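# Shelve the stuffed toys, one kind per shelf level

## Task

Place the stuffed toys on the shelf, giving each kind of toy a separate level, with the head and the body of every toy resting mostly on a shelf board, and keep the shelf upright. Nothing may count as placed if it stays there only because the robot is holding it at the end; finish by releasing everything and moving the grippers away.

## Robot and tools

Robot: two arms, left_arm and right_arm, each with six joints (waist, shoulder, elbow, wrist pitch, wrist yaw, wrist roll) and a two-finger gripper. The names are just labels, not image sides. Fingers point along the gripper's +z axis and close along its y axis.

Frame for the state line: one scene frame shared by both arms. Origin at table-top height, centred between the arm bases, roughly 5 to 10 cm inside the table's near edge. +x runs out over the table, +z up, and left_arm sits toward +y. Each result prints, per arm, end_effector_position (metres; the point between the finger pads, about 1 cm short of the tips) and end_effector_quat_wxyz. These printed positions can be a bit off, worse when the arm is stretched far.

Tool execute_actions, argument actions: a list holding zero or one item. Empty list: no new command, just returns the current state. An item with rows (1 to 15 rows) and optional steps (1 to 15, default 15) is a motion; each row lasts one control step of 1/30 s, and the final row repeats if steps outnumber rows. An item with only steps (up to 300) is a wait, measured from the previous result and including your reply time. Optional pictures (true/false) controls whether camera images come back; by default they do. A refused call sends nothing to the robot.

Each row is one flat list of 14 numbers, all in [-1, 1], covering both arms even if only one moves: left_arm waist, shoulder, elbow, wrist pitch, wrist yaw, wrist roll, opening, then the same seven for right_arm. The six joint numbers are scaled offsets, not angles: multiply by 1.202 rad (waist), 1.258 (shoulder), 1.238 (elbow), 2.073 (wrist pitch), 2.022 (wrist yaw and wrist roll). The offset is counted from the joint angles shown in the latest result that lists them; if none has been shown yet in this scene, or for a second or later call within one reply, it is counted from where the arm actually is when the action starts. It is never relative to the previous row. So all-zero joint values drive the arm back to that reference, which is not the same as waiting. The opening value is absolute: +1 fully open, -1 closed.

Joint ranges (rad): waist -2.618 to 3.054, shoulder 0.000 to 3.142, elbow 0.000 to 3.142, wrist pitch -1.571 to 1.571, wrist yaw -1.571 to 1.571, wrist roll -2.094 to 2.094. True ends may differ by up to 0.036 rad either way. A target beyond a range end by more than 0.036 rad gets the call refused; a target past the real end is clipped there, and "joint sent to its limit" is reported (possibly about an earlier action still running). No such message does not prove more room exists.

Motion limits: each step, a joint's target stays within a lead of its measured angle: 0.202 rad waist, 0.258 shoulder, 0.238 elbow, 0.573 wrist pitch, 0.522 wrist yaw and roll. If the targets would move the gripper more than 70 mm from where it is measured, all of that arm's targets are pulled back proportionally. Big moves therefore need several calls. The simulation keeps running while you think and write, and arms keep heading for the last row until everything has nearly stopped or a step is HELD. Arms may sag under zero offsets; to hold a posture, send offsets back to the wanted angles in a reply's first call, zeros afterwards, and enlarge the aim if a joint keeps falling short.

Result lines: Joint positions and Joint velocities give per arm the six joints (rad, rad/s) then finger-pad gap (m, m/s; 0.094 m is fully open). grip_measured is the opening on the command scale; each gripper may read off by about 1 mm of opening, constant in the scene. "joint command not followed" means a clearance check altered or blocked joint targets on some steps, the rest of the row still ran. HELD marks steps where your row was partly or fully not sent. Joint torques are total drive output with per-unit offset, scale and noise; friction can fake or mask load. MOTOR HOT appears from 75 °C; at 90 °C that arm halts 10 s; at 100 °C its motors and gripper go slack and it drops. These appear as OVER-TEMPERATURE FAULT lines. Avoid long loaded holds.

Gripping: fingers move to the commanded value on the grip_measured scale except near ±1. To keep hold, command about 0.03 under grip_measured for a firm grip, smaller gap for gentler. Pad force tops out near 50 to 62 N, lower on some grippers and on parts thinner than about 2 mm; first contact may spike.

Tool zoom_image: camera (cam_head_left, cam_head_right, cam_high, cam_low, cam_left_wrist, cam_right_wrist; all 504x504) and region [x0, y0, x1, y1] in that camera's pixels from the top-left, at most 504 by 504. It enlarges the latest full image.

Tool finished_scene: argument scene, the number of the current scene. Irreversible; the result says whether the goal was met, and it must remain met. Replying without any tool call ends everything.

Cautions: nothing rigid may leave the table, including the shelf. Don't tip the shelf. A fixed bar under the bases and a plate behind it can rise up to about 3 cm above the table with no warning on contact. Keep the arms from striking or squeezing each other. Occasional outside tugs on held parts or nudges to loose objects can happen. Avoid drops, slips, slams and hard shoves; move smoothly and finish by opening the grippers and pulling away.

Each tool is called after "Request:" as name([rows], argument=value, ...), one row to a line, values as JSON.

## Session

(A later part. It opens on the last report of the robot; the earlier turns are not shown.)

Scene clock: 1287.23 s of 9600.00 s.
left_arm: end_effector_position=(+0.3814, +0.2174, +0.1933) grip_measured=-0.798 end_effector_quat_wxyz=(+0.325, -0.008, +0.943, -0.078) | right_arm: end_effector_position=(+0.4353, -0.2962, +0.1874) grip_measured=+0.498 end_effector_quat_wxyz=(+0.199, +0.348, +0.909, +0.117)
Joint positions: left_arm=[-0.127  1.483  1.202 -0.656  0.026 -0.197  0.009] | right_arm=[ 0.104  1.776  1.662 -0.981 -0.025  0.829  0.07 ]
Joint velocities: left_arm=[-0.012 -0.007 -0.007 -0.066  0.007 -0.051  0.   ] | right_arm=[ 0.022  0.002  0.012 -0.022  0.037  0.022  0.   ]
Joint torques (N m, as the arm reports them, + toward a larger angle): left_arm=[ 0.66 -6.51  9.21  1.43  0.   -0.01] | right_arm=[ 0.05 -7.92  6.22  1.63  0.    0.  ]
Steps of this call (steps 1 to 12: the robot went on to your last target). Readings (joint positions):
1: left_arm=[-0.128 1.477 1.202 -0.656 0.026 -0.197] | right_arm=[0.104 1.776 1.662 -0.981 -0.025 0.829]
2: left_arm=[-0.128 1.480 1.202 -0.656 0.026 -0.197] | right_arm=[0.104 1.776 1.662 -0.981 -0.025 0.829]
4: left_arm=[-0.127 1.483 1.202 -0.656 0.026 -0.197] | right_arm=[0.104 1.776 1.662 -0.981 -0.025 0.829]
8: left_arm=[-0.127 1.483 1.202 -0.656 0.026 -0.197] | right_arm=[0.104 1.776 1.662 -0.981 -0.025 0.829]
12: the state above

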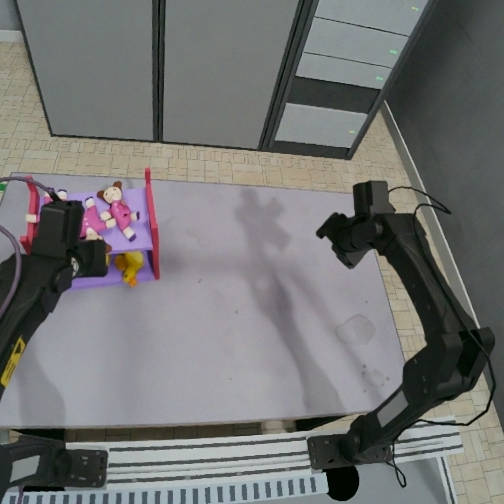

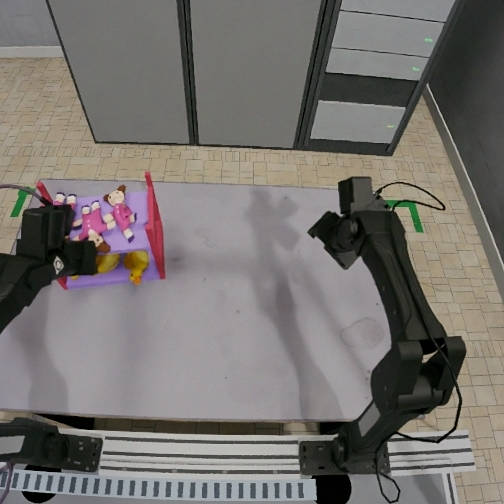

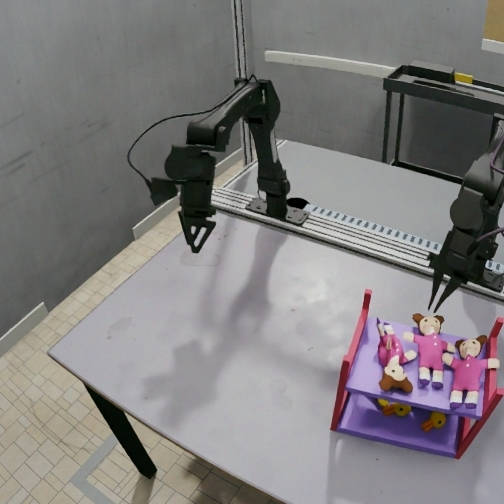

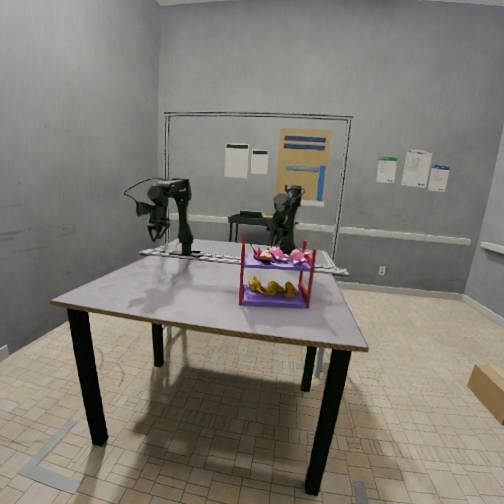

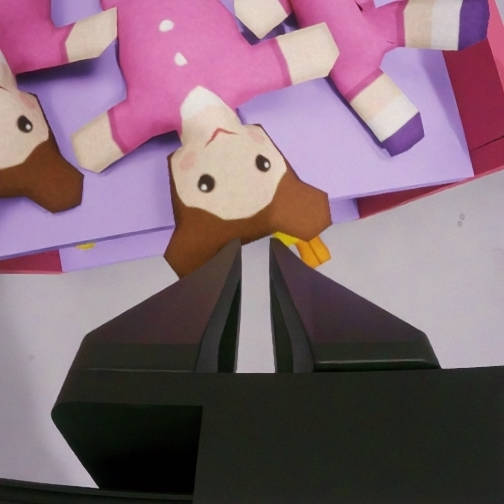

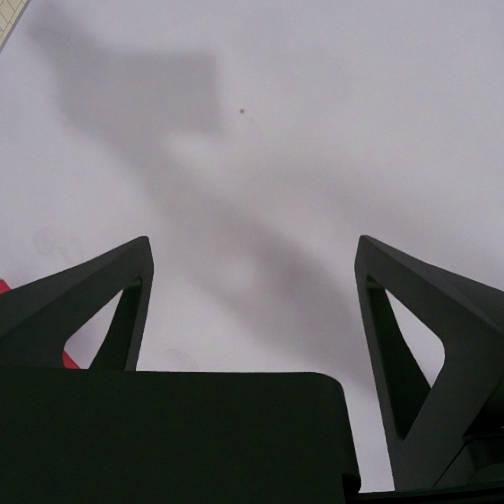

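Request:
execute_actions([
  {"rows": [[0.008,0.006,0.03,0.01,0,0,-0.8,0,0,0,0,0,0,0.5],[0.009,0.013,0.034,0.01,0,0,-0.8,0,0,0,0,0,0,0.5],[0.01,0.02,0.04,0.01,0,0,-0.8,0,0,0,0,0,0,0.5],[0.011,0.027,0.046,0.01,0,0,-0.8,0,0,0,0,0,0,0.5],[0.012,0.034,0.052,0.01,0,0,-0.8,0,0,0,0,0,0,0.5],[0.013,0.041,0.058,0.01,0,0,-0.8,0,0,0,0,0,0,0.5],[0.014,0.048,0.064,0.01,0,0,-0.8,0,0,0,0,0,0,0.5],[0.015,0.055,0.07,0.01,0,0,-0.8,0,0,0,0,0,0,0.5],[0.016,0.062,0.076,0.01,0,0,-0.8,0,0,0,0,0,0,0.5],[0.017,0.069,0.082,0.01,0,0,-0.8,0,0,0,0,0,0,0.5],[0.018,0.076,0.088,0.01,0,0,-0.8,0,0,0,0,0,0,0.5],[0.019,0.083,0.094,0.01,0,0,-0.8,0,0,0,0,0,0,0.5],[0.02,0.09,0.1,0.01,0,0,-0.8,0,0,0,0,0,0,0.5],[0.02,0.09,0.103,0.01,0,0,-0.8,0,0,0,0,0,0,0.5]], "steps": 15},
], pictures=false)

Request:
execute_actions([
  {"steps": 12},
])

Scene clock: 1296.80 s of 9600.00 s.
left_arm: end_effector_position=(+0.4055, +0.2194, +0.1874) grip_measured=-0.798 end_effector_quat_wxyz=(+0.316, -0.015, +0.946, -0.074) | right_arm: end_effector_position=(+0.4353, -0.2962, +0.1874) grip_measured=+0.498 end_effector_quat_wxyz=(+0.199, +0.348, +0.909, +0.117)
Joint positions: left_arm=[-0.112  1.587  1.285 -0.656  0.026 -0.197  0.009] | right_arm=[ 0.104  1.776  1.662 -0.981 -0.025  0.829  0.07 ]
Joint velocities: left_arm=[ 0.022  0.115  0.139 -0.081  0.051 -0.007  0.   ] | right_arm=[ 0.007  0.017 -0.007 -0.051  0.007 -0.037  0.   ]
Joint torques (N m, as the arm reports them, + toward a larger angle): left_arm=[ 0.85 -7.65  9.23  1.47 -0.02 -0.01] | right_arm=[ 0.04 -7.93  6.23  1.63 -0.01  0.  ]
Steps of this call (steps 1 to 30: the robot went on to your last target; steps 31 to 90: nothing new was sent; then 6.07 s passed at rest; steps 91 to 105: all 15 steps of this action). Readings (joint positions):
91: left_arm=[-0.127 1.483 1.202 -0.656 0.026 -0.197] | right_arm=[0.104 1.776 1.662 -0.981 -0.025 0.829]
92: left_arm=[-0.127 1.484 1.202 -0.656 0.026 -0.197] | right_arm=[0.104 1.776 1.662 -0.981 -0.025 0.829]
94: left_arm=[-0.127 1.492 1.208 -0.656 0.026 -0.197] | right_arm=[0.104 1.776 1.662 -0.981 -0.025 0.829]
98: left_arm=[-0.121 1.528 1.237 -0.656 0.026 -0.197] | right_arm=[0.104 1.776 1.662 -0.981 -0.025 0.829]
105: the state above

Scene clock: 1297.20 s of 9600.00 s.
left_arm: end_effector_position=(+0.4068, +0.2195, +0.1876) grip_measured=-0.798 end_effector_quat_wxyz=(+0.316, -0.015, +0.946, -0.074) | right_arm: end_effector_position=(+0.4353, -0.2962, +0.1874) grip_measured=+0.498 end_effector_quat_wxyz=(+0.199, +0.348, +0.909, +0.117)
Joint positions: left_arm=[-0.112  1.592  1.29  -0.656  0.026 -0.197  0.009] | right_arm=[ 0.104  1.776  1.662 -0.981 -0.025  0.829  0.07 ]
Joint velocities: left_arm=[-0.012 -0.012 -0.007  0.051  0.022  0.022  0.   ] | right_arm=[ 0.012 -0.002  0.012 -0.007  0.022  0.007 -0.   ]
Joint torques (N m, as the arm reports them, + toward a larger angle): left_arm=[ 0.69 -7.37  9.21  1.41 -0.02 -0.02] | right_arm=[ 0.05 -7.94  6.22  1.63  0.   -0.01]
Steps of this call (steps 1 to 12: the robot went on to your last target). Readings (joint positions):
1: left_arm=[-0.112 1.590 1.288 -0.656 0.026 -0.197] | right_arm=[0.104 1.776 1.662 -0.981 -0.025 0.829]
2: left_arm=[-0.112 1.591 1.289 -0.656 0.026 -0.197] | right_arm=[0.104 1.776 1.662 -0.981 -0.025 0.829]
4: left_arm=[-0.112 1.592 1.289 -0.656 0.026 -0.197] | right_arm=[0.104 1.776 1.662 -0.981 -0.025 0.829]
8: left_arm=[-0.112 1.592 1.290 -0.656 0.026 -0.197] | right_arm=[0.104 1.776 1.662 -0.981 -0.025 0.829]
12: the state above

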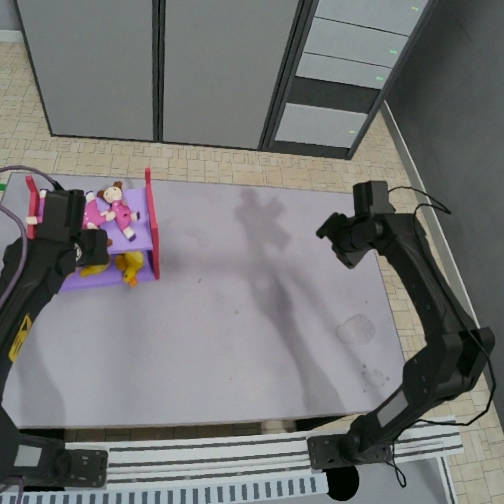

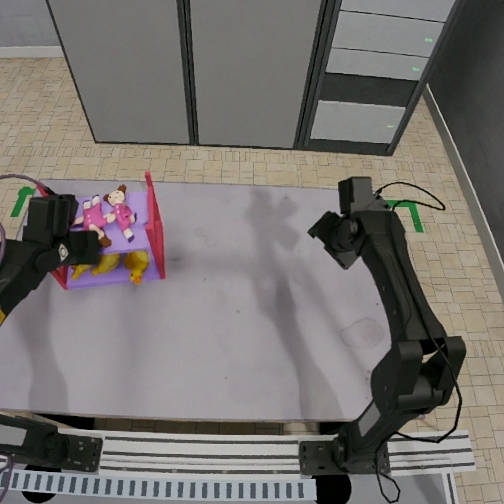

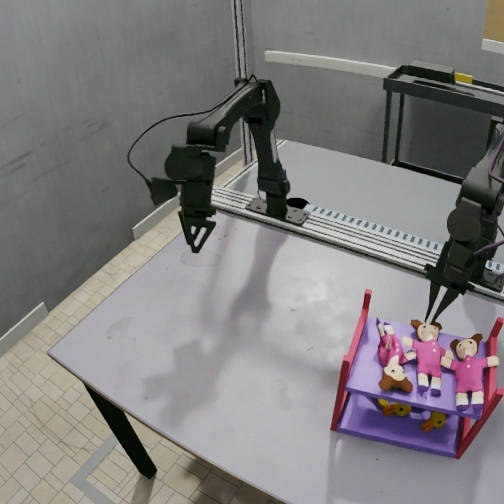

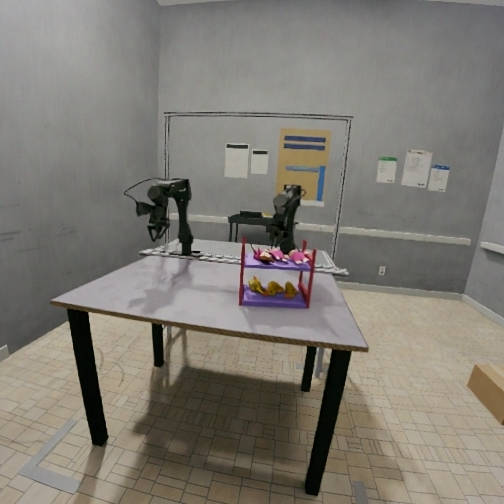

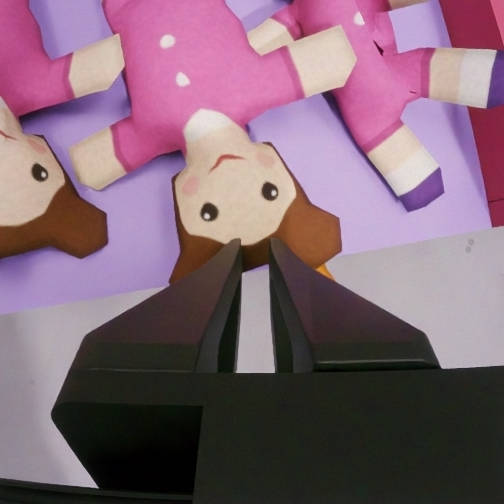

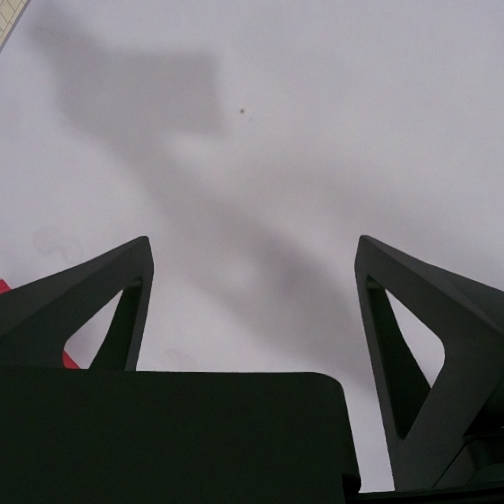

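Request:
execute_actions([
  {"rows": [[0,-0.03,0.02,0.01,0,0,-1,0,0,0,0,0,0,0.5],[0,-0.05,0.0,0.01,0,0,-1,0,0,0,0,0,0,0.5],[0,-0.07,-0.02,0.01,0,0,-1,0,0,0,0,0,0,0.5],[0,-0.09,-0.04,0.01,0,0,-1,0,0,0,0,0,0,0.5],[0,-0.11,-0.06,0.01,0,0,-1,0,0,0,0,0,0,0.5],[-0.01,-0.13,-0.08,0.01,0,-0.005,-1,0,0,0,0,0,0,0.5],[-0.02,-0.15,-0.10,0.01,0,-0.01,-1,0,0,0,0,0,0,0.5],[-0.035,-0.17,-0.12,0.01,0,-0.02,-1,0,0,0,0,0,0,0.5],[-0.05,-0.17,-0.13,0.01,0,-0.03,-1,0,0,0,0,0,0,0.5],[-0.065,-0.17,-0.13,0.01,0,-0.04,-1,0,0,0,0,0,0,0.5],[-0.08,-0.17,-0.13,0.01,0,-0.05,-1,0,0,0,0,0,0,0.5],[-0.095,-0.17,-0.13,0.01,0,-0.06,-1,0,0,0,0,0,0,0.5],[-0.11,-0.17,-0.13,0.01,0,-0.07,-1,0,0,0,0,0,0,0.5],[-0.12,-0.17,-0.13,0.01,0,-0.07,-1,0,0,0,0,0,0,0.5],[-0.128,-0.17,-0.13,0.01,0,-0.07,-1,0,0,0,0,0,0,0.5]], "steps": 15},
], pictures=false)

Request:
execute_actions([
  {"steps": 10},
], pictures=false)

Scene clock: 1326.37 s of 9600.00 s.
left_arm: end_effector_position=(+0.3545, +0.1802, +0.2071) grip_measured=-0.997 end_effector_quat_wxyz=(+0.339, +0.001, +0.934, -0.114) | right_arm: end_effector_position=(+0.4353, -0.2962, +0.1874) grip_measured=+0.498 end_effector_quat_wxyz=(+0.199, +0.348, +0.909, +0.117)
Joint positions: left_arm=[-0.237  1.381  1.142 -0.648  0.025 -0.289  0.   ] | right_arm=[ 0.104  1.776  1.662 -0.981 -0.025  0.829  0.07 ]
Joint velocities: left_arm=[-0.442 -0.007 -0.081 -0.022 -0.022 -0.33  -0.   ] | right_arm=[-0.002  0.017 -0.002 -0.022  0.022 -0.022 -0.   ]
Joint torques (N m, as the arm reports them, + toward a larger angle): left_arm=[ 0.02 -6.23  5.76  1.49  0.01 -0.03] | right_arm=[ 0.05 -7.93  6.22  1.63  0.   -0.01]
Steps of this call (steps 1 to 15: the robot went on to your last target; steps 16 to 90: nothing new was sent; then 25.67 s passed at rest; steps 91 to 105: all 15 steps of this action). Readings (joint positions):
91: left_arm=[-0.112 1.590 1.290 -0.656 0.026 -0.197] | right_arm=[0.104 1.776 1.662 -0.981 -0.025 0.829]
92: left_arm=[-0.112 1.586 1.290 -0.656 0.026 -0.197] | right_arm=[0.104 1.776 1.662 -0.981 -0.025 0.829]
94: left_arm=[-0.112 1.558 1.277 -0.652 0.026 -0.197] | right_arm=[0.104 1.776 1.662 -0.981 -0.025 0.829]
98: left_arm=[-0.117 1.442 1.197 -0.648 0.026 -0.205] | right_arm=[0.104 1.776 1.662 -0.981 -0.025 0.829]
105: the state above

Scene clock: 1326.70 s of 9600.00 s.
left_arm: end_effector_position=(+0.3511, +0.1708, +0.2060) grip_measured=-0.997 end_effector_quat_wxyz=(+0.334, -0.004, +0.934, -0.125) | right_arm: end_effector_position=(+0.4353, -0.2962, +0.1874) grip_measured=+0.498 end_effector_quat_wxyz=(+0.199, +0.348, +0.909, +0.117)
Joint positions: left_arm=[-0.263  1.381  1.139 -0.648  0.027 -0.327  0.   ] | right_arm=[ 0.104  1.776  1.662 -0.981 -0.025  0.829  0.07 ]
Joint velocities: left_arm=[ 0.007 -0.002 -0.007  0.007 -0.037 -0.022 -0.   ] | right_arm=[-0.002 -0.017  0.002 -0.022  0.095 -0.051 -0.001]
Joint torques (N m, as the arm reports them, + toward a larger angle): left_arm=[-0.33 -6.21  5.59  1.43  0.04 -0.03] | right_arm=[ 0.04 -7.91  6.22  1.63  0.   -0.01]
Steps of this call (steps 1 to 10: the robot went on to your last target). Readings (joint positions):
1: left_arm=[-0.250 1.381 1.140 -0.648 0.026 -0.298] | right_arm=[0.104 1.776 1.662 -0.981 -0.025 0.829]
2: left_arm=[-0.259 1.381 1.139 -0.648 0.026 -0.305] | right_arm=[0.104 1.776 1.662 -0.981 -0.025 0.829]
4: left_arm=[-0.263 1.381 1.139 -0.648 0.027 -0.314] | right_arm=[0.104 1.776 1.662 -0.981 -0.025 0.829]
8: left_arm=[-0.263 1.381 1.139 -0.648 0.027 -0.325] | right_arm=[0.104 1.776 1.662 -0.981 -0.025 0.829]
10: the state above

Request:
execute_actions([
  {"rows": [[0,0.011,-0.022,0.017,0,0,-1,0,0,0,0,0,0,0.5],[0,0.022,-0.044,0.034,0,0,-1,0,0,0,0,0,0,0.5],[0,0.033,-0.066,0.052,0,0,-1,0,0,0,0,0,0,0.5],[0,0.044,-0.088,0.069,0,0,-1,0,0,0,0,0,0,0.5],[0,0.055,-0.11,0.086,0,0,-1,0,0,0,0,0,0,0.5],[0,0.066,-0.132,0.103,0,0,-1,0,0,0,0,0,0,0.5],[0,0.077,-0.154,0.12,0,0,-1,0,0,0,0,0,0,0.5],[0,0.088,-0.176,0.138,0,0,-1,0,0,0,0,0,0,0.5],[0,0.099,-0.198,0.155,0,0,-1,0,0,0,0,0,0,0.5],[0,0.11,-0.22,0.172,0,0,-1,0,0,0,0,0,0,0.5],[0,0.121,-0.242,0.19,0,0,-1,0,0,0,0,0,0,0.5],[0,0.132,-0.264,0.207,0,0,-1,0,0,0,0,0,0,0.5],[0,0.143,-0.28,0.224,0,0,-1,0,0,0,0,0,0,0.5],[0,0.154,-0.287,0.241,0,0,-1,0,0,0,0,0,0,0.5],[0,0.165,-0.287,0.2586,0,0,-1,0,0,0,0,0,0,0.5]], "steps": 15},
], pictures=false)

Request:
execute_actions([
  {"steps": 22},
])

Scene clock: 1335.67 s of 9600.00 s.
left_arm: end_effector_position=(+0.3349, +0.1755, +0.0566) grip_measured=-0.997 end_effector_quat_wxyz=(+0.250, -0.008, +0.963, -0.098) | right_arm: end_effector_position=(+0.4353, -0.2962, +0.1874) grip_measured=+0.498 end_effector_quat_wxyz=(+0.199, +0.348, +0.909, +0.117)
Joint positions: left_arm=[-0.263  1.57   0.795 -0.301  0.027 -0.332  0.   ] | right_arm=[ 0.104  1.776  1.662 -0.981 -0.025  0.829  0.07 ]
Joint velocities: left_arm=[-0.007  0.427 -0.452  0.755 -0.081 -0.081 -0.001] | right_arm=[-0.002 -0.022  0.002  0.007  0.007 -0.022 -0.001]
Joint torques (N m, as the arm reports them, + toward a larger angle): left_arm=[ 0.03 -7.39  6.76  1.75 -0.05  0.03] | right_arm=[ 0.05 -7.93  6.22  1.64  0.   -0.01]
Steps of this call (steps 1 to 30: the robot went on to your last target; steps 31 to 90: nothing new was sent; then 5.47 s passed at rest; steps 91 to 105: all 15 steps of this action). Readings (joint positions):
91: left_arm=[-0.263 1.381 1.137 -0.647 0.027 -0.332] | right_arm=[0.104 1.776 1.662 -0.981 -0.025 0.829]
92: left_arm=[-0.263 1.381 1.131 -0.638 0.027 -0.332] | right_arm=[0.104 1.776 1.662 -0.981 -0.025 0.829]
94: left_arm=[-0.263 1.388 1.099 -0.599 0.027 -0.332] | right_arm=[0.104 1.776 1.662 -0.981 -0.025 0.829]
98: left_arm=[-0.263 1.447 0.991 -0.495 0.027 -0.332] | right_arm=[0.104 1.776 1.662 -0.981 -0.025 0.829]
105: the state above

Scene clock: 1336.40 s of 9600.00 s.
left_arm: end_effector_position=(+0.3583, +0.1681, +0.0620) grip_measured=-0.997 end_effector_quat_wxyz=(+0.300, -0.007, +0.947, -0.115) | right_arm: end_effector_position=(+0.4353, -0.2962, +0.1874) grip_measured=+0.498 end_effector_quat_wxyz=(+0.199, +0.348, +0.909, +0.117)
Joint positions: left_arm=[-0.263  1.599  0.778 -0.144  0.027 -0.332  0.   ] | right_arm=[ 0.104  1.776  1.662 -0.981 -0.025  0.829  0.07 ]
Joint velocities: left_arm=[-0.007 -0.007 -0.002  0.007 -0.007  0.007 -0.   ] | right_arm=[-0.017 -0.017 -0.002 -0.022  0.007  0.007  0.   ]
Joint torques (N m, as the arm reports them, + toward a larger angle): left_arm=[ 0.08 -7.96  5.99  1.55  0.01  0.03] | right_arm=[ 0.05 -7.92  6.23  1.63  0.   -0.01]
Steps of this call (steps 1 to 22: the robot went on to your last target). Readings (joint positions):
1: left_arm=[-0.263 1.583 0.784 -0.278 0.027 -0.332] | right_arm=[0.104 1.776 1.662 -0.981 -0.025 0.829]
2: left_arm=[-0.263 1.593 0.779 -0.259 0.027 -0.332] | right_arm=[0.104 1.776 1.662 -0.981 -0.025 0.829]
4: left_arm=[-0.263 1.599 0.778 -0.227 0.027 -0.332] | right_arm=[0.104 1.776 1.662 -0.981 -0.025 0.829]
8: left_arm=[-0.263 1.599 0.778 -0.173 0.027 -0.332] | right_arm=[0.104 1.776 1.662 -0.981 -0.025 0.829]
22: the state above

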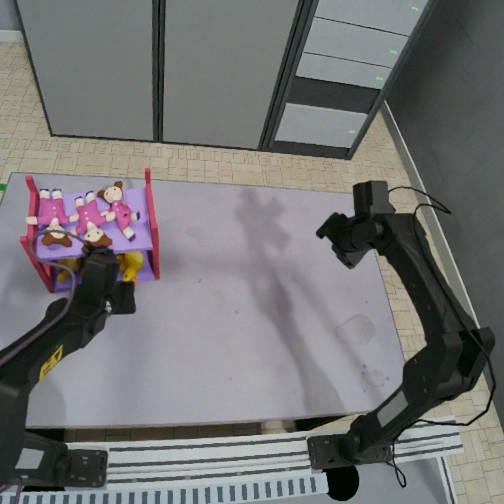

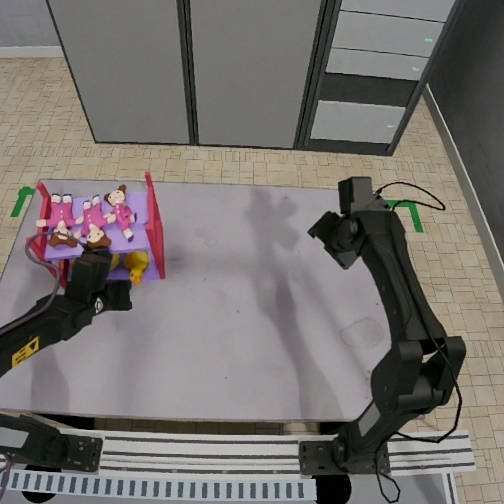

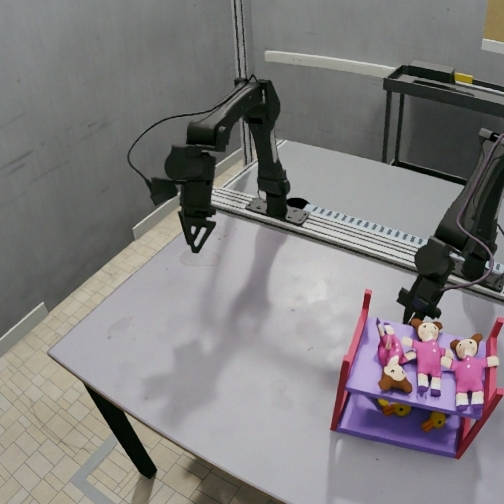

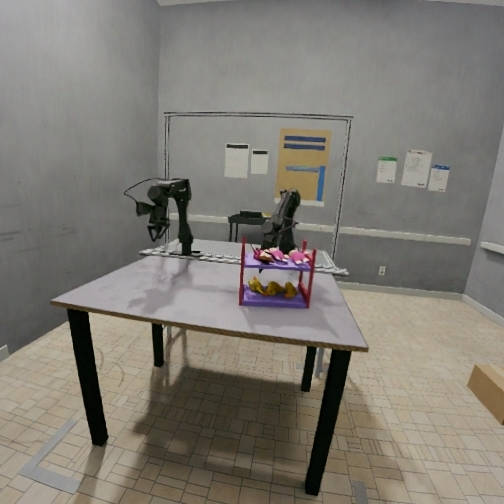

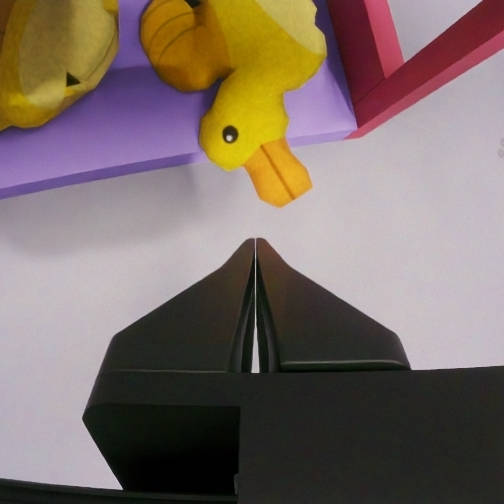

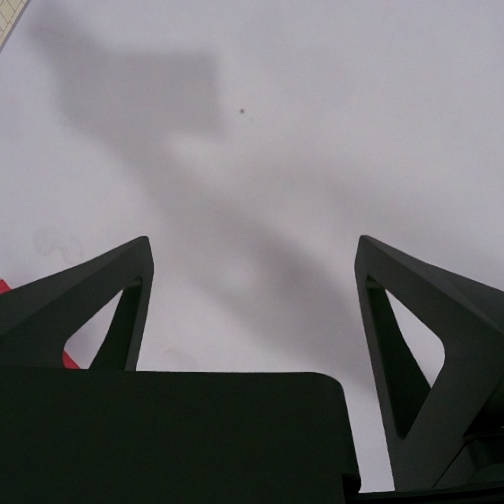

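Request:
execute_actions([
  {"rows": [[0,0.002,-0.014,0.02,0,0,-1,0,0,0,0,0,0,0.5],[0,0.004,-0.028,0.04,0,0,-1,0,0,0,0,0,0,0.5],[0,0.007,-0.042,0.06,0,0,-1,0,0,0,0,0,0,0.5],[0,0.01,-0.056,0.08,0,0,-1,0,0,0,0,0,0,0.5],[0,0.012,-0.07,0.10,0,0,-1,0,0,0,0,0,0,0.5],[0,0.014,-0.084,0.12,0,0,-1,0,0,0,0,0,0,0.5],[0,0.017,-0.098,0.14,0,0,-1,0,0,0,0,0,0,0.5],[0,0.02,-0.112,0.16,0,0,-1,0,0,0,0,0,0,0.5],[0,0.022,-0.126,0.18,0,0,-1,0,0,0,0,0,0,0.5],[0,0.024,-0.137,0.1945,0,0,-1,0,0,0,0,0,0,0.5]], "steps": 15},
], pictures=false)

Request:
execute_actions([
  {"steps": 18},
])

Scene clock: 1352.73 s of 9600.00 s.
left_arm: end_effector_position=(+0.3587, +0.1679, +0.0409) grip_measured=-0.997 end_effector_quat_wxyz=(+0.352, -0.006, +0.927, -0.131) | right_arm: end_effector_position=(+0.4353, -0.2962, +0.1874) grip_measured=+0.498 end_effector_quat_wxyz=(+0.199, +0.348, +0.909, +0.117)
Joint positions: left_arm=[-0.263  1.628  0.611  0.167  0.027 -0.332  0.   ] | right_arm=[ 0.104  1.776  1.662 -0.981 -0.025  0.829  0.07 ]
Joint velocities: left_arm=[-0.017  0.007  0.002  0.403 -0.007 -0.037  0.   ] | right_arm=[-0.007 -0.007 -0.002  0.022  0.022  0.066 -0.   ]
Joint torques (N m, as the arm reports them, + toward a larger angle): left_arm=[-0.01 -6.75  4.94  1.77  0.   -0.02] | right_arm=[ 0.04 -7.94  6.23  1.63  0.   -0.01]
Steps of this call (steps 1 to 15: the robot went on to your last target; steps 16 to 90: nothing new was sent; then 12.83 s passed at rest; steps 91 to 105: all 15 steps of this action). Readings (joint positions):
91: left_arm=[-0.263 1.599 0.778 -0.143 0.027 -0.332] | right_arm=[0.104 1.776 1.662 -0.981 -0.025 0.829]
92: left_arm=[-0.263 1.599 0.774 -0.134 0.027 -0.332] | right_arm=[0.104 1.776 1.662 -0.981 -0.025 0.829]
94: left_arm=[-0.263 1.599 0.753 -0.094 0.027 -0.332] | right_arm=[0.104 1.776 1.662 -0.981 -0.025 0.829]
98: left_arm=[-0.263 1.606 0.682 0.021 0.027 -0.332] | right_arm=[0.104 1.776 1.662 -0.981 -0.025 0.829]
105: the state above

Scene clock: 1353.33 s of 9600.00 s.
left_arm: end_effector_position=(+0.3686, +0.1647, +0.0516) grip_measured=-0.997 end_effector_quat_wxyz=(+0.378, -0.005, +0.915, -0.140) | right_arm: end_effector_position=(+0.4353, -0.2962, +0.1874) grip_measured=+0.498 end_effector_quat_wxyz=(+0.199, +0.348, +0.909, +0.117)
Joint positions: left_arm=[-0.263  1.628  0.611  0.227  0.027 -0.332  0.   ] | right_arm=[ 0.104  1.776  1.662 -0.981 -0.025  0.829  0.07 ]
Joint velocities: left_arm=[ 0.007  0.002 -0.002  0.022 -0.022  0.007 -0.001] | right_arm=[ 0.002 -0.007 -0.007 -0.007 -0.037  0.022 -0.002]
Joint torques (N m, as the arm reports them, + toward a larger angle): left_arm=[ 0.06 -6.78  4.88  1.72  0.01 -0.03] | right_arm=[ 0.05 -7.92  6.22  1.63  0.   -0.01]
Steps of this call (steps 1 to 18: the robot went on to your last target). Readings (joint positions):
1: left_arm=[-0.263 1.628 0.611 0.180 0.027 -0.332] | right_arm=[0.104 1.776 1.662 -0.981 -0.025 0.829]
2: left_arm=[-0.263 1.628 0.611 0.191 0.027 -0.332] | right_arm=[0.104 1.776 1.662 -0.981 -0.025 0.829]
4: left_arm=[-0.263 1.628 0.611 0.206 0.027 -0.332] | right_arm=[0.104 1.776 1.662 -0.981 -0.025 0.829]
8: left_arm=[-0.263 1.628 0.611 0.220 0.027 -0.332] | right_arm=[0.104 1.776 1.662 -0.981 -0.025 0.829]
18: the state above

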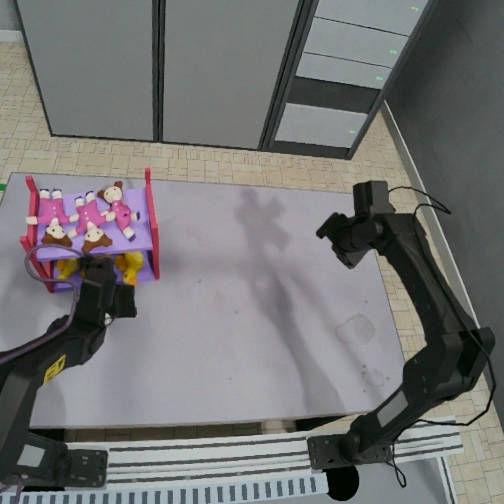

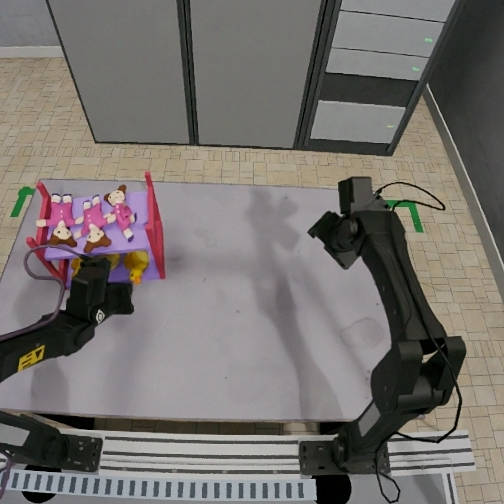

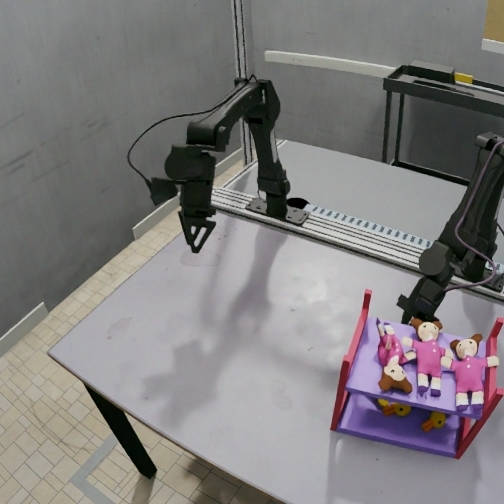

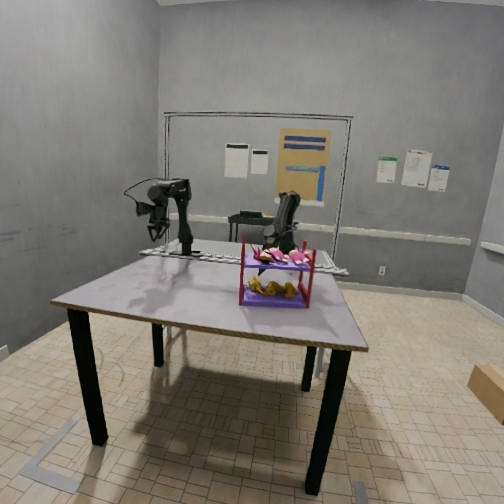

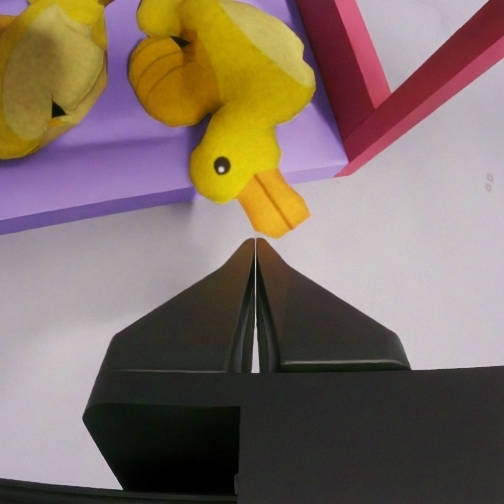

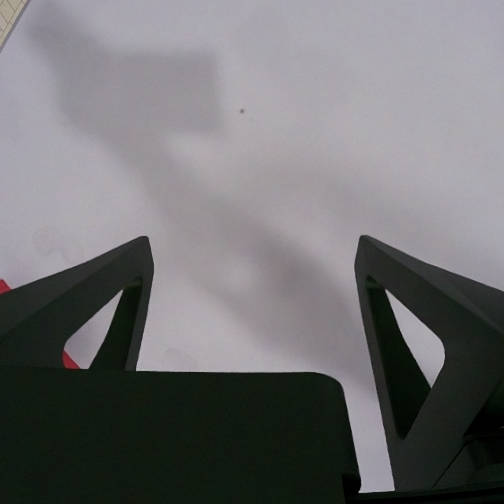

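Request:
execute_actions([
  {"rows": [[0.008,0.015,0.02,0.008,0,0,-1,0,0,0,0,0,0,0.5],[0.012,0.025,0.03,0.007,0,0,-1,0,0,0,0,0,0,0.5],[0.016,0.034,0.042,0.006,0,0,-1,0,0,0,0,0,0,0.5],[0.02,0.043,0.054,0.005,0,0,-1,0,0,0,0,0,0,0.5],[0.023,0.052,0.066,0.004,0,0,-1,0,0,0,0,0,0,0.5],[0.026,0.061,0.078,0.003,0,0,-1,0,0,0,0,0,0,0.5],[0.029,0.07,0.09,0.002,0,0,-1,0,0,0,0,0,0,0.5],[0.032,0.079,0.102,0.001,0,0,-1,0,0,0,0,0,0,0.5],[0.035,0.088,0.114,0.0,0,0,-1,0,0,0,0,0,0,0.5],[0.038,0.097,0.126,-0.001,0,0,-1,0,0,0,0,0,0,0.5],[0.041,0.106,0.138,-0.002,0,0,-1,0,0,0,0,0,0,0.5],[0.044,0.115,0.15,-0.003,0,0,-1,0,0,0,0,0,0,0.5],[0.046,0.124,0.162,-0.004,0,0,-1,0,0,0,0,0,0,0.5],[0.048,0.132,0.172,-0.005,0,0,-1,0,0,0,0,0,0,0.5],[0.049,0.138,0.18,-0.007,0,0,-1,0,0,0,0,0,0,0.5]], "steps": 15},
], pictures=false)

Request:
execute_actions([
  {"steps": 15},
])

Scene clock: 1369.23 s of 9600.00 s.
left_arm: end_effector_position=(+0.4166, +0.1704, +0.0533) grip_measured=-0.997 end_effector_quat_wxyz=(+0.386, -0.027, +0.912, -0.134) | right_arm: end_effector_position=(+0.4353, -0.2962, +0.1874) grip_measured=+0.498 end_effector_quat_wxyz=(+0.199, +0.348, +0.909, +0.117)
Joint positions: left_arm=[-0.216  1.779  0.777  0.225  0.027 -0.332  0.   ] | right_arm=[ 0.104  1.776  1.662 -0.981 -0.025  0.829  0.07 ]
Joint velocities: left_arm=[ 0.022  0.266  0.388 -0.081 -0.037  0.022 -0.001] | right_arm=[-0.007 -0.022 -0.012  0.037 -0.022  0.022 -0.001]
Joint torques (N m, as the arm reports them, + toward a larger angle): left_arm=[ 0.52 -7.87  7.47  1.31 -0.01 -0.02] | right_arm=[ 0.05 -7.92  6.22  1.63  0.   -0.01]
Steps of this call (steps 1 to 15: the robot went on to your last target; steps 16 to 90: nothing new was sent; then 12.40 s passed at rest; steps 91 to 105: all 15 steps of this action). Readings (joint positions):
91: left_arm=[-0.263 1.629 0.611 0.228 0.027 -0.332] | right_arm=[0.104 1.776 1.662 -0.981 -0.025 0.829]
92: left_arm=[-0.262 1.632 0.611 0.228 0.027 -0.332] | right_arm=[0.104 1.776 1.662 -0.981 -0.025 0.829]
94: left_arm=[-0.258 1.650 0.618 0.228 0.027 -0.332] | right_arm=[0.104 1.776 1.662 -0.981 -0.025 0.829]
98: left_arm=[-0.241 1.705 0.668 0.226 0.027 -0.332] | right_arm=[0.104 1.776 1.662 -0.981 -0.025 0.829]
105: the state above

Scene clock: 1369.73 s of 9600.00 s.
left_arm: end_effector_position=(+0.4219, +0.1711, +0.0531) grip_measured=-0.997 end_effector_quat_wxyz=(+0.386, -0.029, +0.912, -0.133) | right_arm: end_effector_position=(+0.4353, -0.2962, +0.1874) grip_measured=+0.498 end_effector_quat_wxyz=(+0.199, +0.348, +0.909, +0.117)
Joint positions: left_arm=[-0.212  1.796  0.798  0.22   0.027 -0.332  0.   ] | right_arm=[ 0.104  1.776  1.662 -0.981 -0.025  0.829  0.07 ]
Joint velocities: left_arm=[-0.002  0.022  0.002 -0.051  0.051 -0.007  0.   ] | right_arm=[-0.002  0.002  0.012  0.007  0.022 -0.037 -0.   ]
Joint torques (N m, as the arm reports them, + toward a larger angle): left_arm=[ 0.64 -8.15  7.92  1.38 -0.03  0.01] | right_arm=[ 0.06 -7.94  6.21  1.63 -0.01 -0.01]
Steps of this call (steps 1 to 15: the robot went on to your last target). Readings (joint positions):
1: left_arm=[-0.215 1.787 0.788 0.225 0.027 -0.332] | right_arm=[0.104 1.776 1.662 -0.981 -0.025 0.829]
2: left_arm=[-0.213 1.792 0.794 0.225 0.027 -0.332] | right_arm=[0.104 1.776 1.662 -0.981 -0.025 0.829]
4: left_arm=[-0.212 1.796 0.798 0.225 0.027 -0.332] | right_arm=[0.104 1.776 1.662 -0.981 -0.025 0.829]
8: left_arm=[-0.212 1.796 0.798 0.221 0.027 -0.332] | right_arm=[0.104 1.776 1.662 -0.981 -0.025 0.829]
15: the state above

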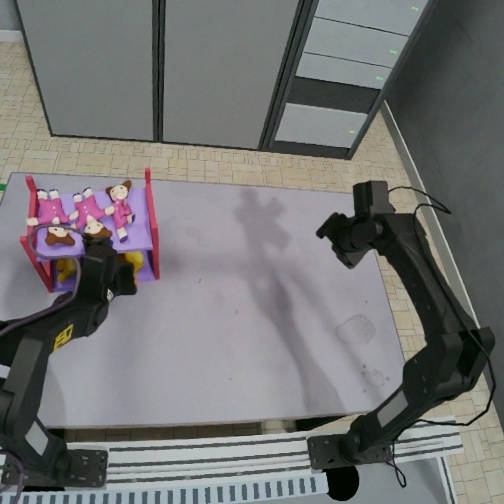

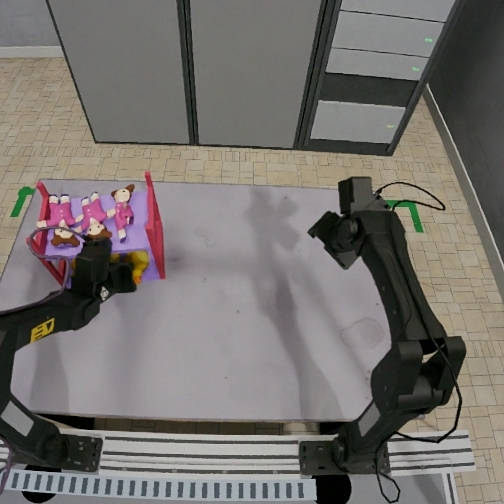

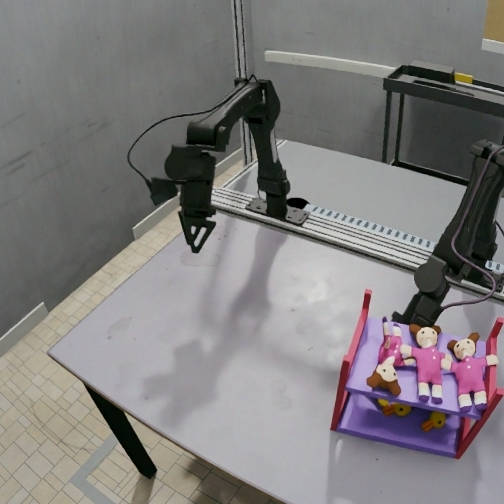

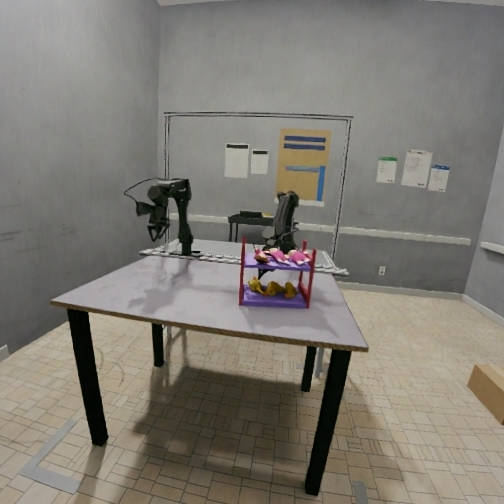

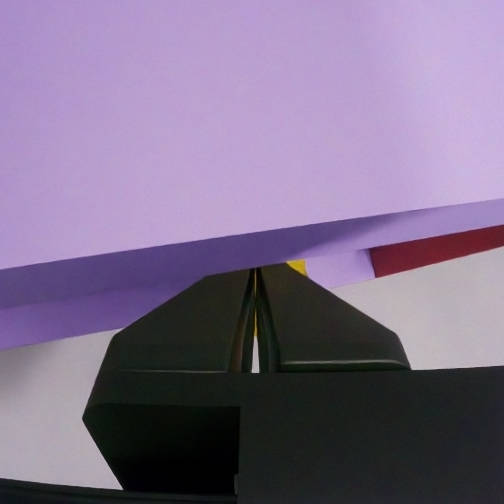

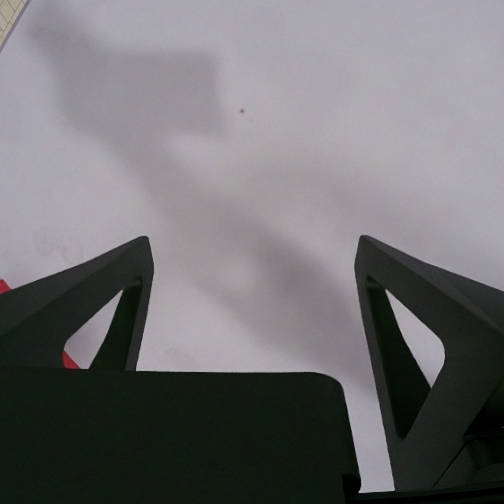

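Request:
execute_actions([
  {"rows": [[-0.003,-0.02,0.0,0.008,0,0,-1,0,0,0,0,0,0,0.5],[-0.006,-0.03,-0.012,0.008,0,0,-1,0,0,0,0,0,0,0.5],[-0.009,-0.04,-0.024,0.008,0,0,-1,0,0,0,0,0,0,0.5],[-0.012,-0.05,-0.036,0.008,0,0,-1,0,0,0,0,0,0,0.5],[-0.015,-0.06,-0.048,0.008,0,0,-1,0,0,0,0,0,0,0.5],[-0.018,-0.07,-0.06,0.008,0,0,-1,0,0,0,0,0,0,0.5],[-0.021,-0.08,-0.072,0.008,0,0,-1,0,0,0,0,0,0,0.5],[-0.024,-0.09,-0.084,0.008,0,0,-1,0,0,0,0,0,0,0.5],[-0.027,-0.10,-0.096,0.008,0,0,-1,0,0,0,0,0,0,0.5],[-0.03,-0.11,-0.108,0.008,0,0,-1,0,0,0,0,0,0,0.5],[-0.033,-0.12,-0.12,0.008,0,0,-1,0,0,0,0,0,0,0.5],[-0.036,-0.13,-0.132,0.008,0,0,-1,0,0,0,0,0,0,0.5],[-0.039,-0.14,-0.144,0.008,0,0,-1,0,0,0,0,0,0,0.5],[-0.042,-0.15,-0.156,0.008,0,0,-1,0,0,0,0,0,0,0.5],[-0.045,-0.16,-0.168,0.008,0,0,-1,0,0,0,0,0,0,0.5]], "steps": 15},
], pictures=false)

Request:
execute_actions([
  {"steps": 15},
])

Scene clock: 1380.03 s of 9600.00 s.
left_arm: end_effector_position=(+0.3733, +0.1683, +0.0521) grip_measured=-0.997 end_effector_quat_wxyz=(+0.378, -0.011, +0.915, -0.138) | right_arm: end_effector_position=(+0.4353, -0.2962, +0.1874) grip_measured=+0.498 end_effector_quat_wxyz=(+0.199, +0.348, +0.909, +0.117)
Joint positions: left_arm=[-0.25   1.639  0.627  0.221  0.027 -0.332  0.   ] | right_arm=[ 0.104  1.776  1.662 -0.981 -0.025  0.829  0.07 ]
Joint velocities: left_arm=[-0.095 -0.344 -0.427 -0.037  0.037  0.007  0.   ] | right_arm=[-0.017  0.007 -0.002 -0.037  0.037  0.037 -0.001]
Joint torques (N m, as the arm reports them, + toward a larger angle): left_arm=[-0.85 -9.15  4.26  1.59 -0.04 -0.01] | right_arm=[ 0.04 -7.93  6.22  1.63 -0.01 -0.01]
Steps of this call (steps 1 to 15: the robot went on to your last target; steps 16 to 90: nothing new was sent; then 6.80 s passed at rest; steps 91 to 105: all 15 steps of this action). Readings (joint positions):
91: left_arm=[-0.212 1.796 0.798 0.220 0.027 -0.332] | right_arm=[0.104 1.776 1.662 -0.981 -0.025 0.829]
92: left_arm=[-0.212 1.795 0.798 0.220 0.027 -0.332] | right_arm=[0.104 1.776 1.662 -0.981 -0.025 0.829]
94: left_arm=[-0.212 1.782 0.788 0.221 0.027 -0.332] | right_arm=[0.104 1.776 1.662 -0.981 -0.025 0.829]
98: left_arm=[-0.221 1.727 0.733 0.221 0.027 -0.332] | right_arm=[0.104 1.776 1.662 -0.981 -0.025 0.829]
105: the state above

Scene clock: 1380.53 s of 9600.00 s.
left_arm: end_effector_position=(+0.3647, +0.1681, +0.0496) grip_measured=-0.997 end_effector_quat_wxyz=(+0.374, -0.008, +0.917, -0.138) | right_arm: end_effector_position=(+0.4353, -0.2962, +0.1874) grip_measured=+0.498 end_effector_quat_wxyz=(+0.199, +0.348, +0.909, +0.117)
Joint positions: left_arm=[-0.257  1.617  0.598  0.221  0.027 -0.332  0.   ] | right_arm=[ 0.104  1.776  1.662 -0.981 -0.025  0.829  0.07 ]
Joint velocities: left_arm=[ 0.012 -0.007 -0.002  0.081 -0.007 -0.022  0.   ] | right_arm=[-0.022 -0.002 -0.002 -0.051 -0.066 -0.007  0.   ]
Joint torques (N m, as the arm reports them, + toward a larger angle): left_arm=[-0.68 -8.71  4.47  1.54  0.02  0.01] | right_arm=[ 0.05 -7.94  6.23  1.63 -0.01 -0.01]
Steps of this call (steps 1 to 15: the robot went on to your last target). Readings (joint positions):
1: left_arm=[-0.253 1.628 0.613 0.221 0.027 -0.332] | right_arm=[0.104 1.776 1.662 -0.981 -0.025 0.829]
2: left_arm=[-0.256 1.621 0.604 0.221 0.027 -0.332] | right_arm=[0.104 1.776 1.662 -0.981 -0.025 0.829]
4: left_arm=[-0.257 1.617 0.598 0.221 0.027 -0.332] | right_arm=[0.104 1.776 1.662 -0.981 -0.025 0.829]
8: left_arm=[-0.257 1.617 0.598 0.221 0.027 -0.332] | right_arm=[0.104 1.776 1.662 -0.981 -0.025 0.829]
15: the state above

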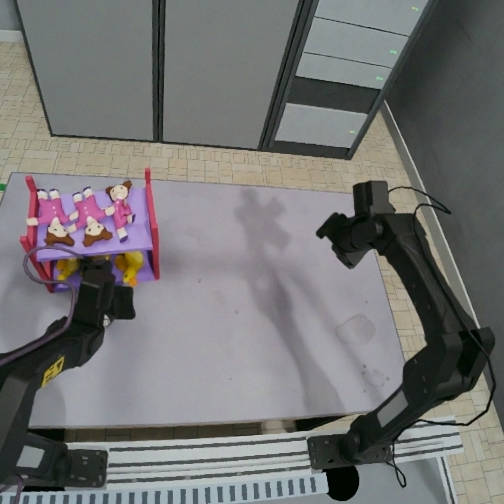

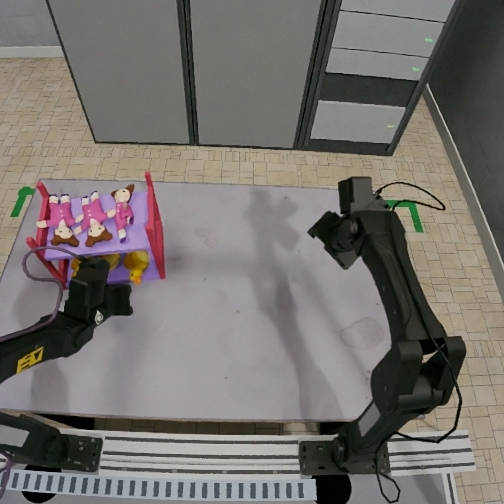

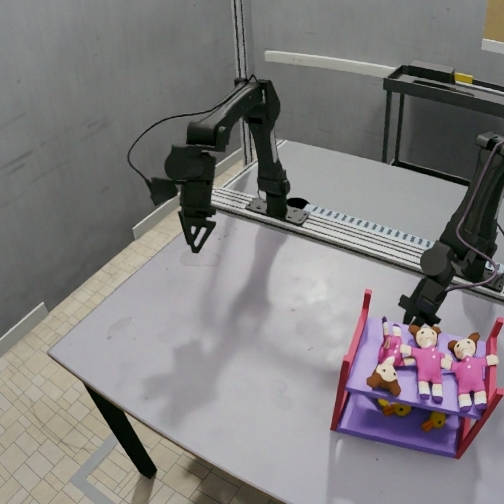

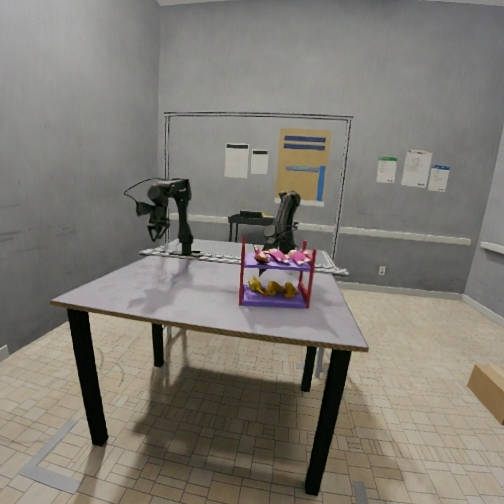

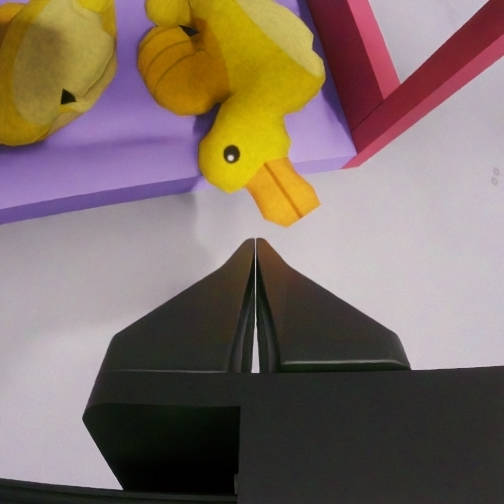

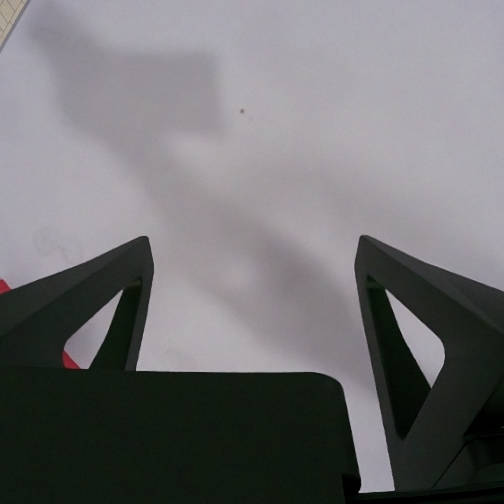

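Request:
execute_actions([
  {"rows": [[0,0.0,-0.005,0.025,0,0.012,-1,0,0,0,0,0,0,0.5],[0,0.004,-0.014,0.045,0,0.024,-1,0,0,0,0,0,0,0.5],[0,0.008,-0.024,0.062,0,0.036,-1,0,0,0,0,0,0,0.5],[0,0.012,-0.034,0.079,0,0.048,-1,0,0,0,0,0,0,0.5],[0,0.016,-0.044,0.096,0,0.06,-1,0,0,0,0,0,0,0.5],[0,0.02,-0.054,0.113,0,0.072,-1,0,0,0,0,0,0,0.5],[0,0.025,-0.064,0.13,0,0.084,-1,0,0,0,0,0,0,0.5],[0,0.03,-0.074,0.147,0,0.096,-1,0,0,0,0,0,0,0.5],[0,0.034,-0.084,0.164,0,0.108,-1,0,0,0,0,0,0,0.5],[0,0.038,-0.094,0.181,0,0.12,-1,0,0,0,0,0,0,0.5],[0,0.042,-0.104,0.198,0,0.132,-1,0,0,0,0,0,0,0.5],[0,0.046,-0.114,0.215,0,0.144,-1,0,0,0,0,0,0,0.5],[0,0.05,-0.124,0.23,0,0.156,-1,0,0,0,0,0,0,0.5],[0,0.054,-0.131,0.236,0,0.164,-1,0,0,0,0,0,0,0.5],[0,0.058,-0.136,0.236,0,0.164,-1,0,0,0,0,0,0,0.5]], "steps": 15},
], pictures=false)

Request:
execute_actions([
  {"steps": 15},
], pictures=false)

Scene clock: 1411.17 s of 9600.00 s.
left_arm: end_effector_position=(+0.3667, +0.1675, +0.0455) grip_measured=-0.997 end_effector_quat_wxyz=(+0.459, +0.103, +0.877, -0.103) | right_arm: end_effector_position=(+0.4353, -0.2962, +0.1874) grip_measured=+0.498 end_effector_quat_wxyz=(+0.199, +0.348, +0.909, +0.117)
Joint positions: left_arm=[-0.257  1.675  0.453  0.582  0.027 -0.083  0.   ] | right_arm=[ 0.104  1.776  1.662 -0.981 -0.025  0.829  0.07 ]
Joint velocities: left_arm=[-0.007  0.129 -0.266  0.623 -0.007  0.462 -0.001] | right_arm=[-0.002 -0.002 -0.017  0.037 -0.037 -0.051  0.001]
Joint torques (N m, as the arm reports them, + toward a larger angle): left_arm=[-0.07 -5.91  3.75  1.82 -0.01  0.04] | right_arm=[ 0.06 -7.93  6.22  1.63 -0.01 -0.01]
Steps of this call (steps 1 to 15: the robot went on to your last target; steps 16 to 90: nothing new was sent; then 27.13 s passed at rest; steps 91 to 105: all 15 steps of this action). Readings (joint positions):
91: left_arm=[-0.257 1.617 0.598 0.223 0.027 -0.330] | right_arm=[0.104 1.776 1.662 -0.981 -0.025 0.829]
92: left_arm=[-0.257 1.617 0.597 0.230 0.027 -0.324] | right_arm=[0.104 1.776 1.662 -0.981 -0.025 0.829]
94: left_arm=[-0.257 1.617 0.587 0.268 0.027 -0.302] | right_arm=[0.104 1.776 1.662 -0.981 -0.025 0.829]
98: left_arm=[-0.257 1.632 0.544 0.378 0.027 -0.232] | right_arm=[0.104 1.776 1.662 -0.981 -0.025 0.829]
105: the state above

Scene clock: 1411.67 s of 9600.00 s.
left_arm: end_effector_position=(+0.3731, +0.1655, +0.0566) grip_measured=-0.997 end_effector_quat_wxyz=(+0.493, +0.133, +0.855, -0.091) | right_arm: end_effector_position=(+0.4353, -0.2962, +0.1874) grip_measured=+0.498 end_effector_quat_wxyz=(+0.199, +0.348, +0.909, +0.117)
Joint positions: left_arm=[-0.257  1.685  0.438  0.678  0.027 -0.011  0.   ] | right_arm=[ 0.104  1.776  1.662 -0.981 -0.025  0.829  0.07 ]
Joint velocities: left_arm=[ 0.022 -0.007  0.012  0.007 -0.007 -0.051  0.   ] | right_arm=[-0.017  0.007  0.002 -0.051 -0.066  0.037  0.001]
Joint torques (N m, as the arm reports them, + toward a larger angle): left_arm=[-0.03 -6.15  3.63  1.84 -0.01 -0.01] | right_arm=[ 0.04 -7.93  6.22  1.63  0.   -0.01]
Steps of this call (steps 1 to 15: the robot went on to your last target). Readings (joint positions):
1: left_arm=[-0.257 1.679 0.446 0.600 0.027 -0.068] | right_arm=[0.104 1.776 1.662 -0.981 -0.025 0.829]
2: left_arm=[-0.257 1.682 0.441 0.613 0.027 -0.055] | right_arm=[0.104 1.776 1.662 -0.981 -0.025 0.829]
4: left_arm=[-0.257 1.685 0.438 0.633 0.027 -0.038] | right_arm=[0.104 1.776 1.662 -0.981 -0.025 0.829]
8: left_arm=[-0.257 1.685 0.438 0.663 0.027 -0.020] | right_arm=[0.104 1.776 1.662 -0.981 -0.025 0.829]
15: the state above


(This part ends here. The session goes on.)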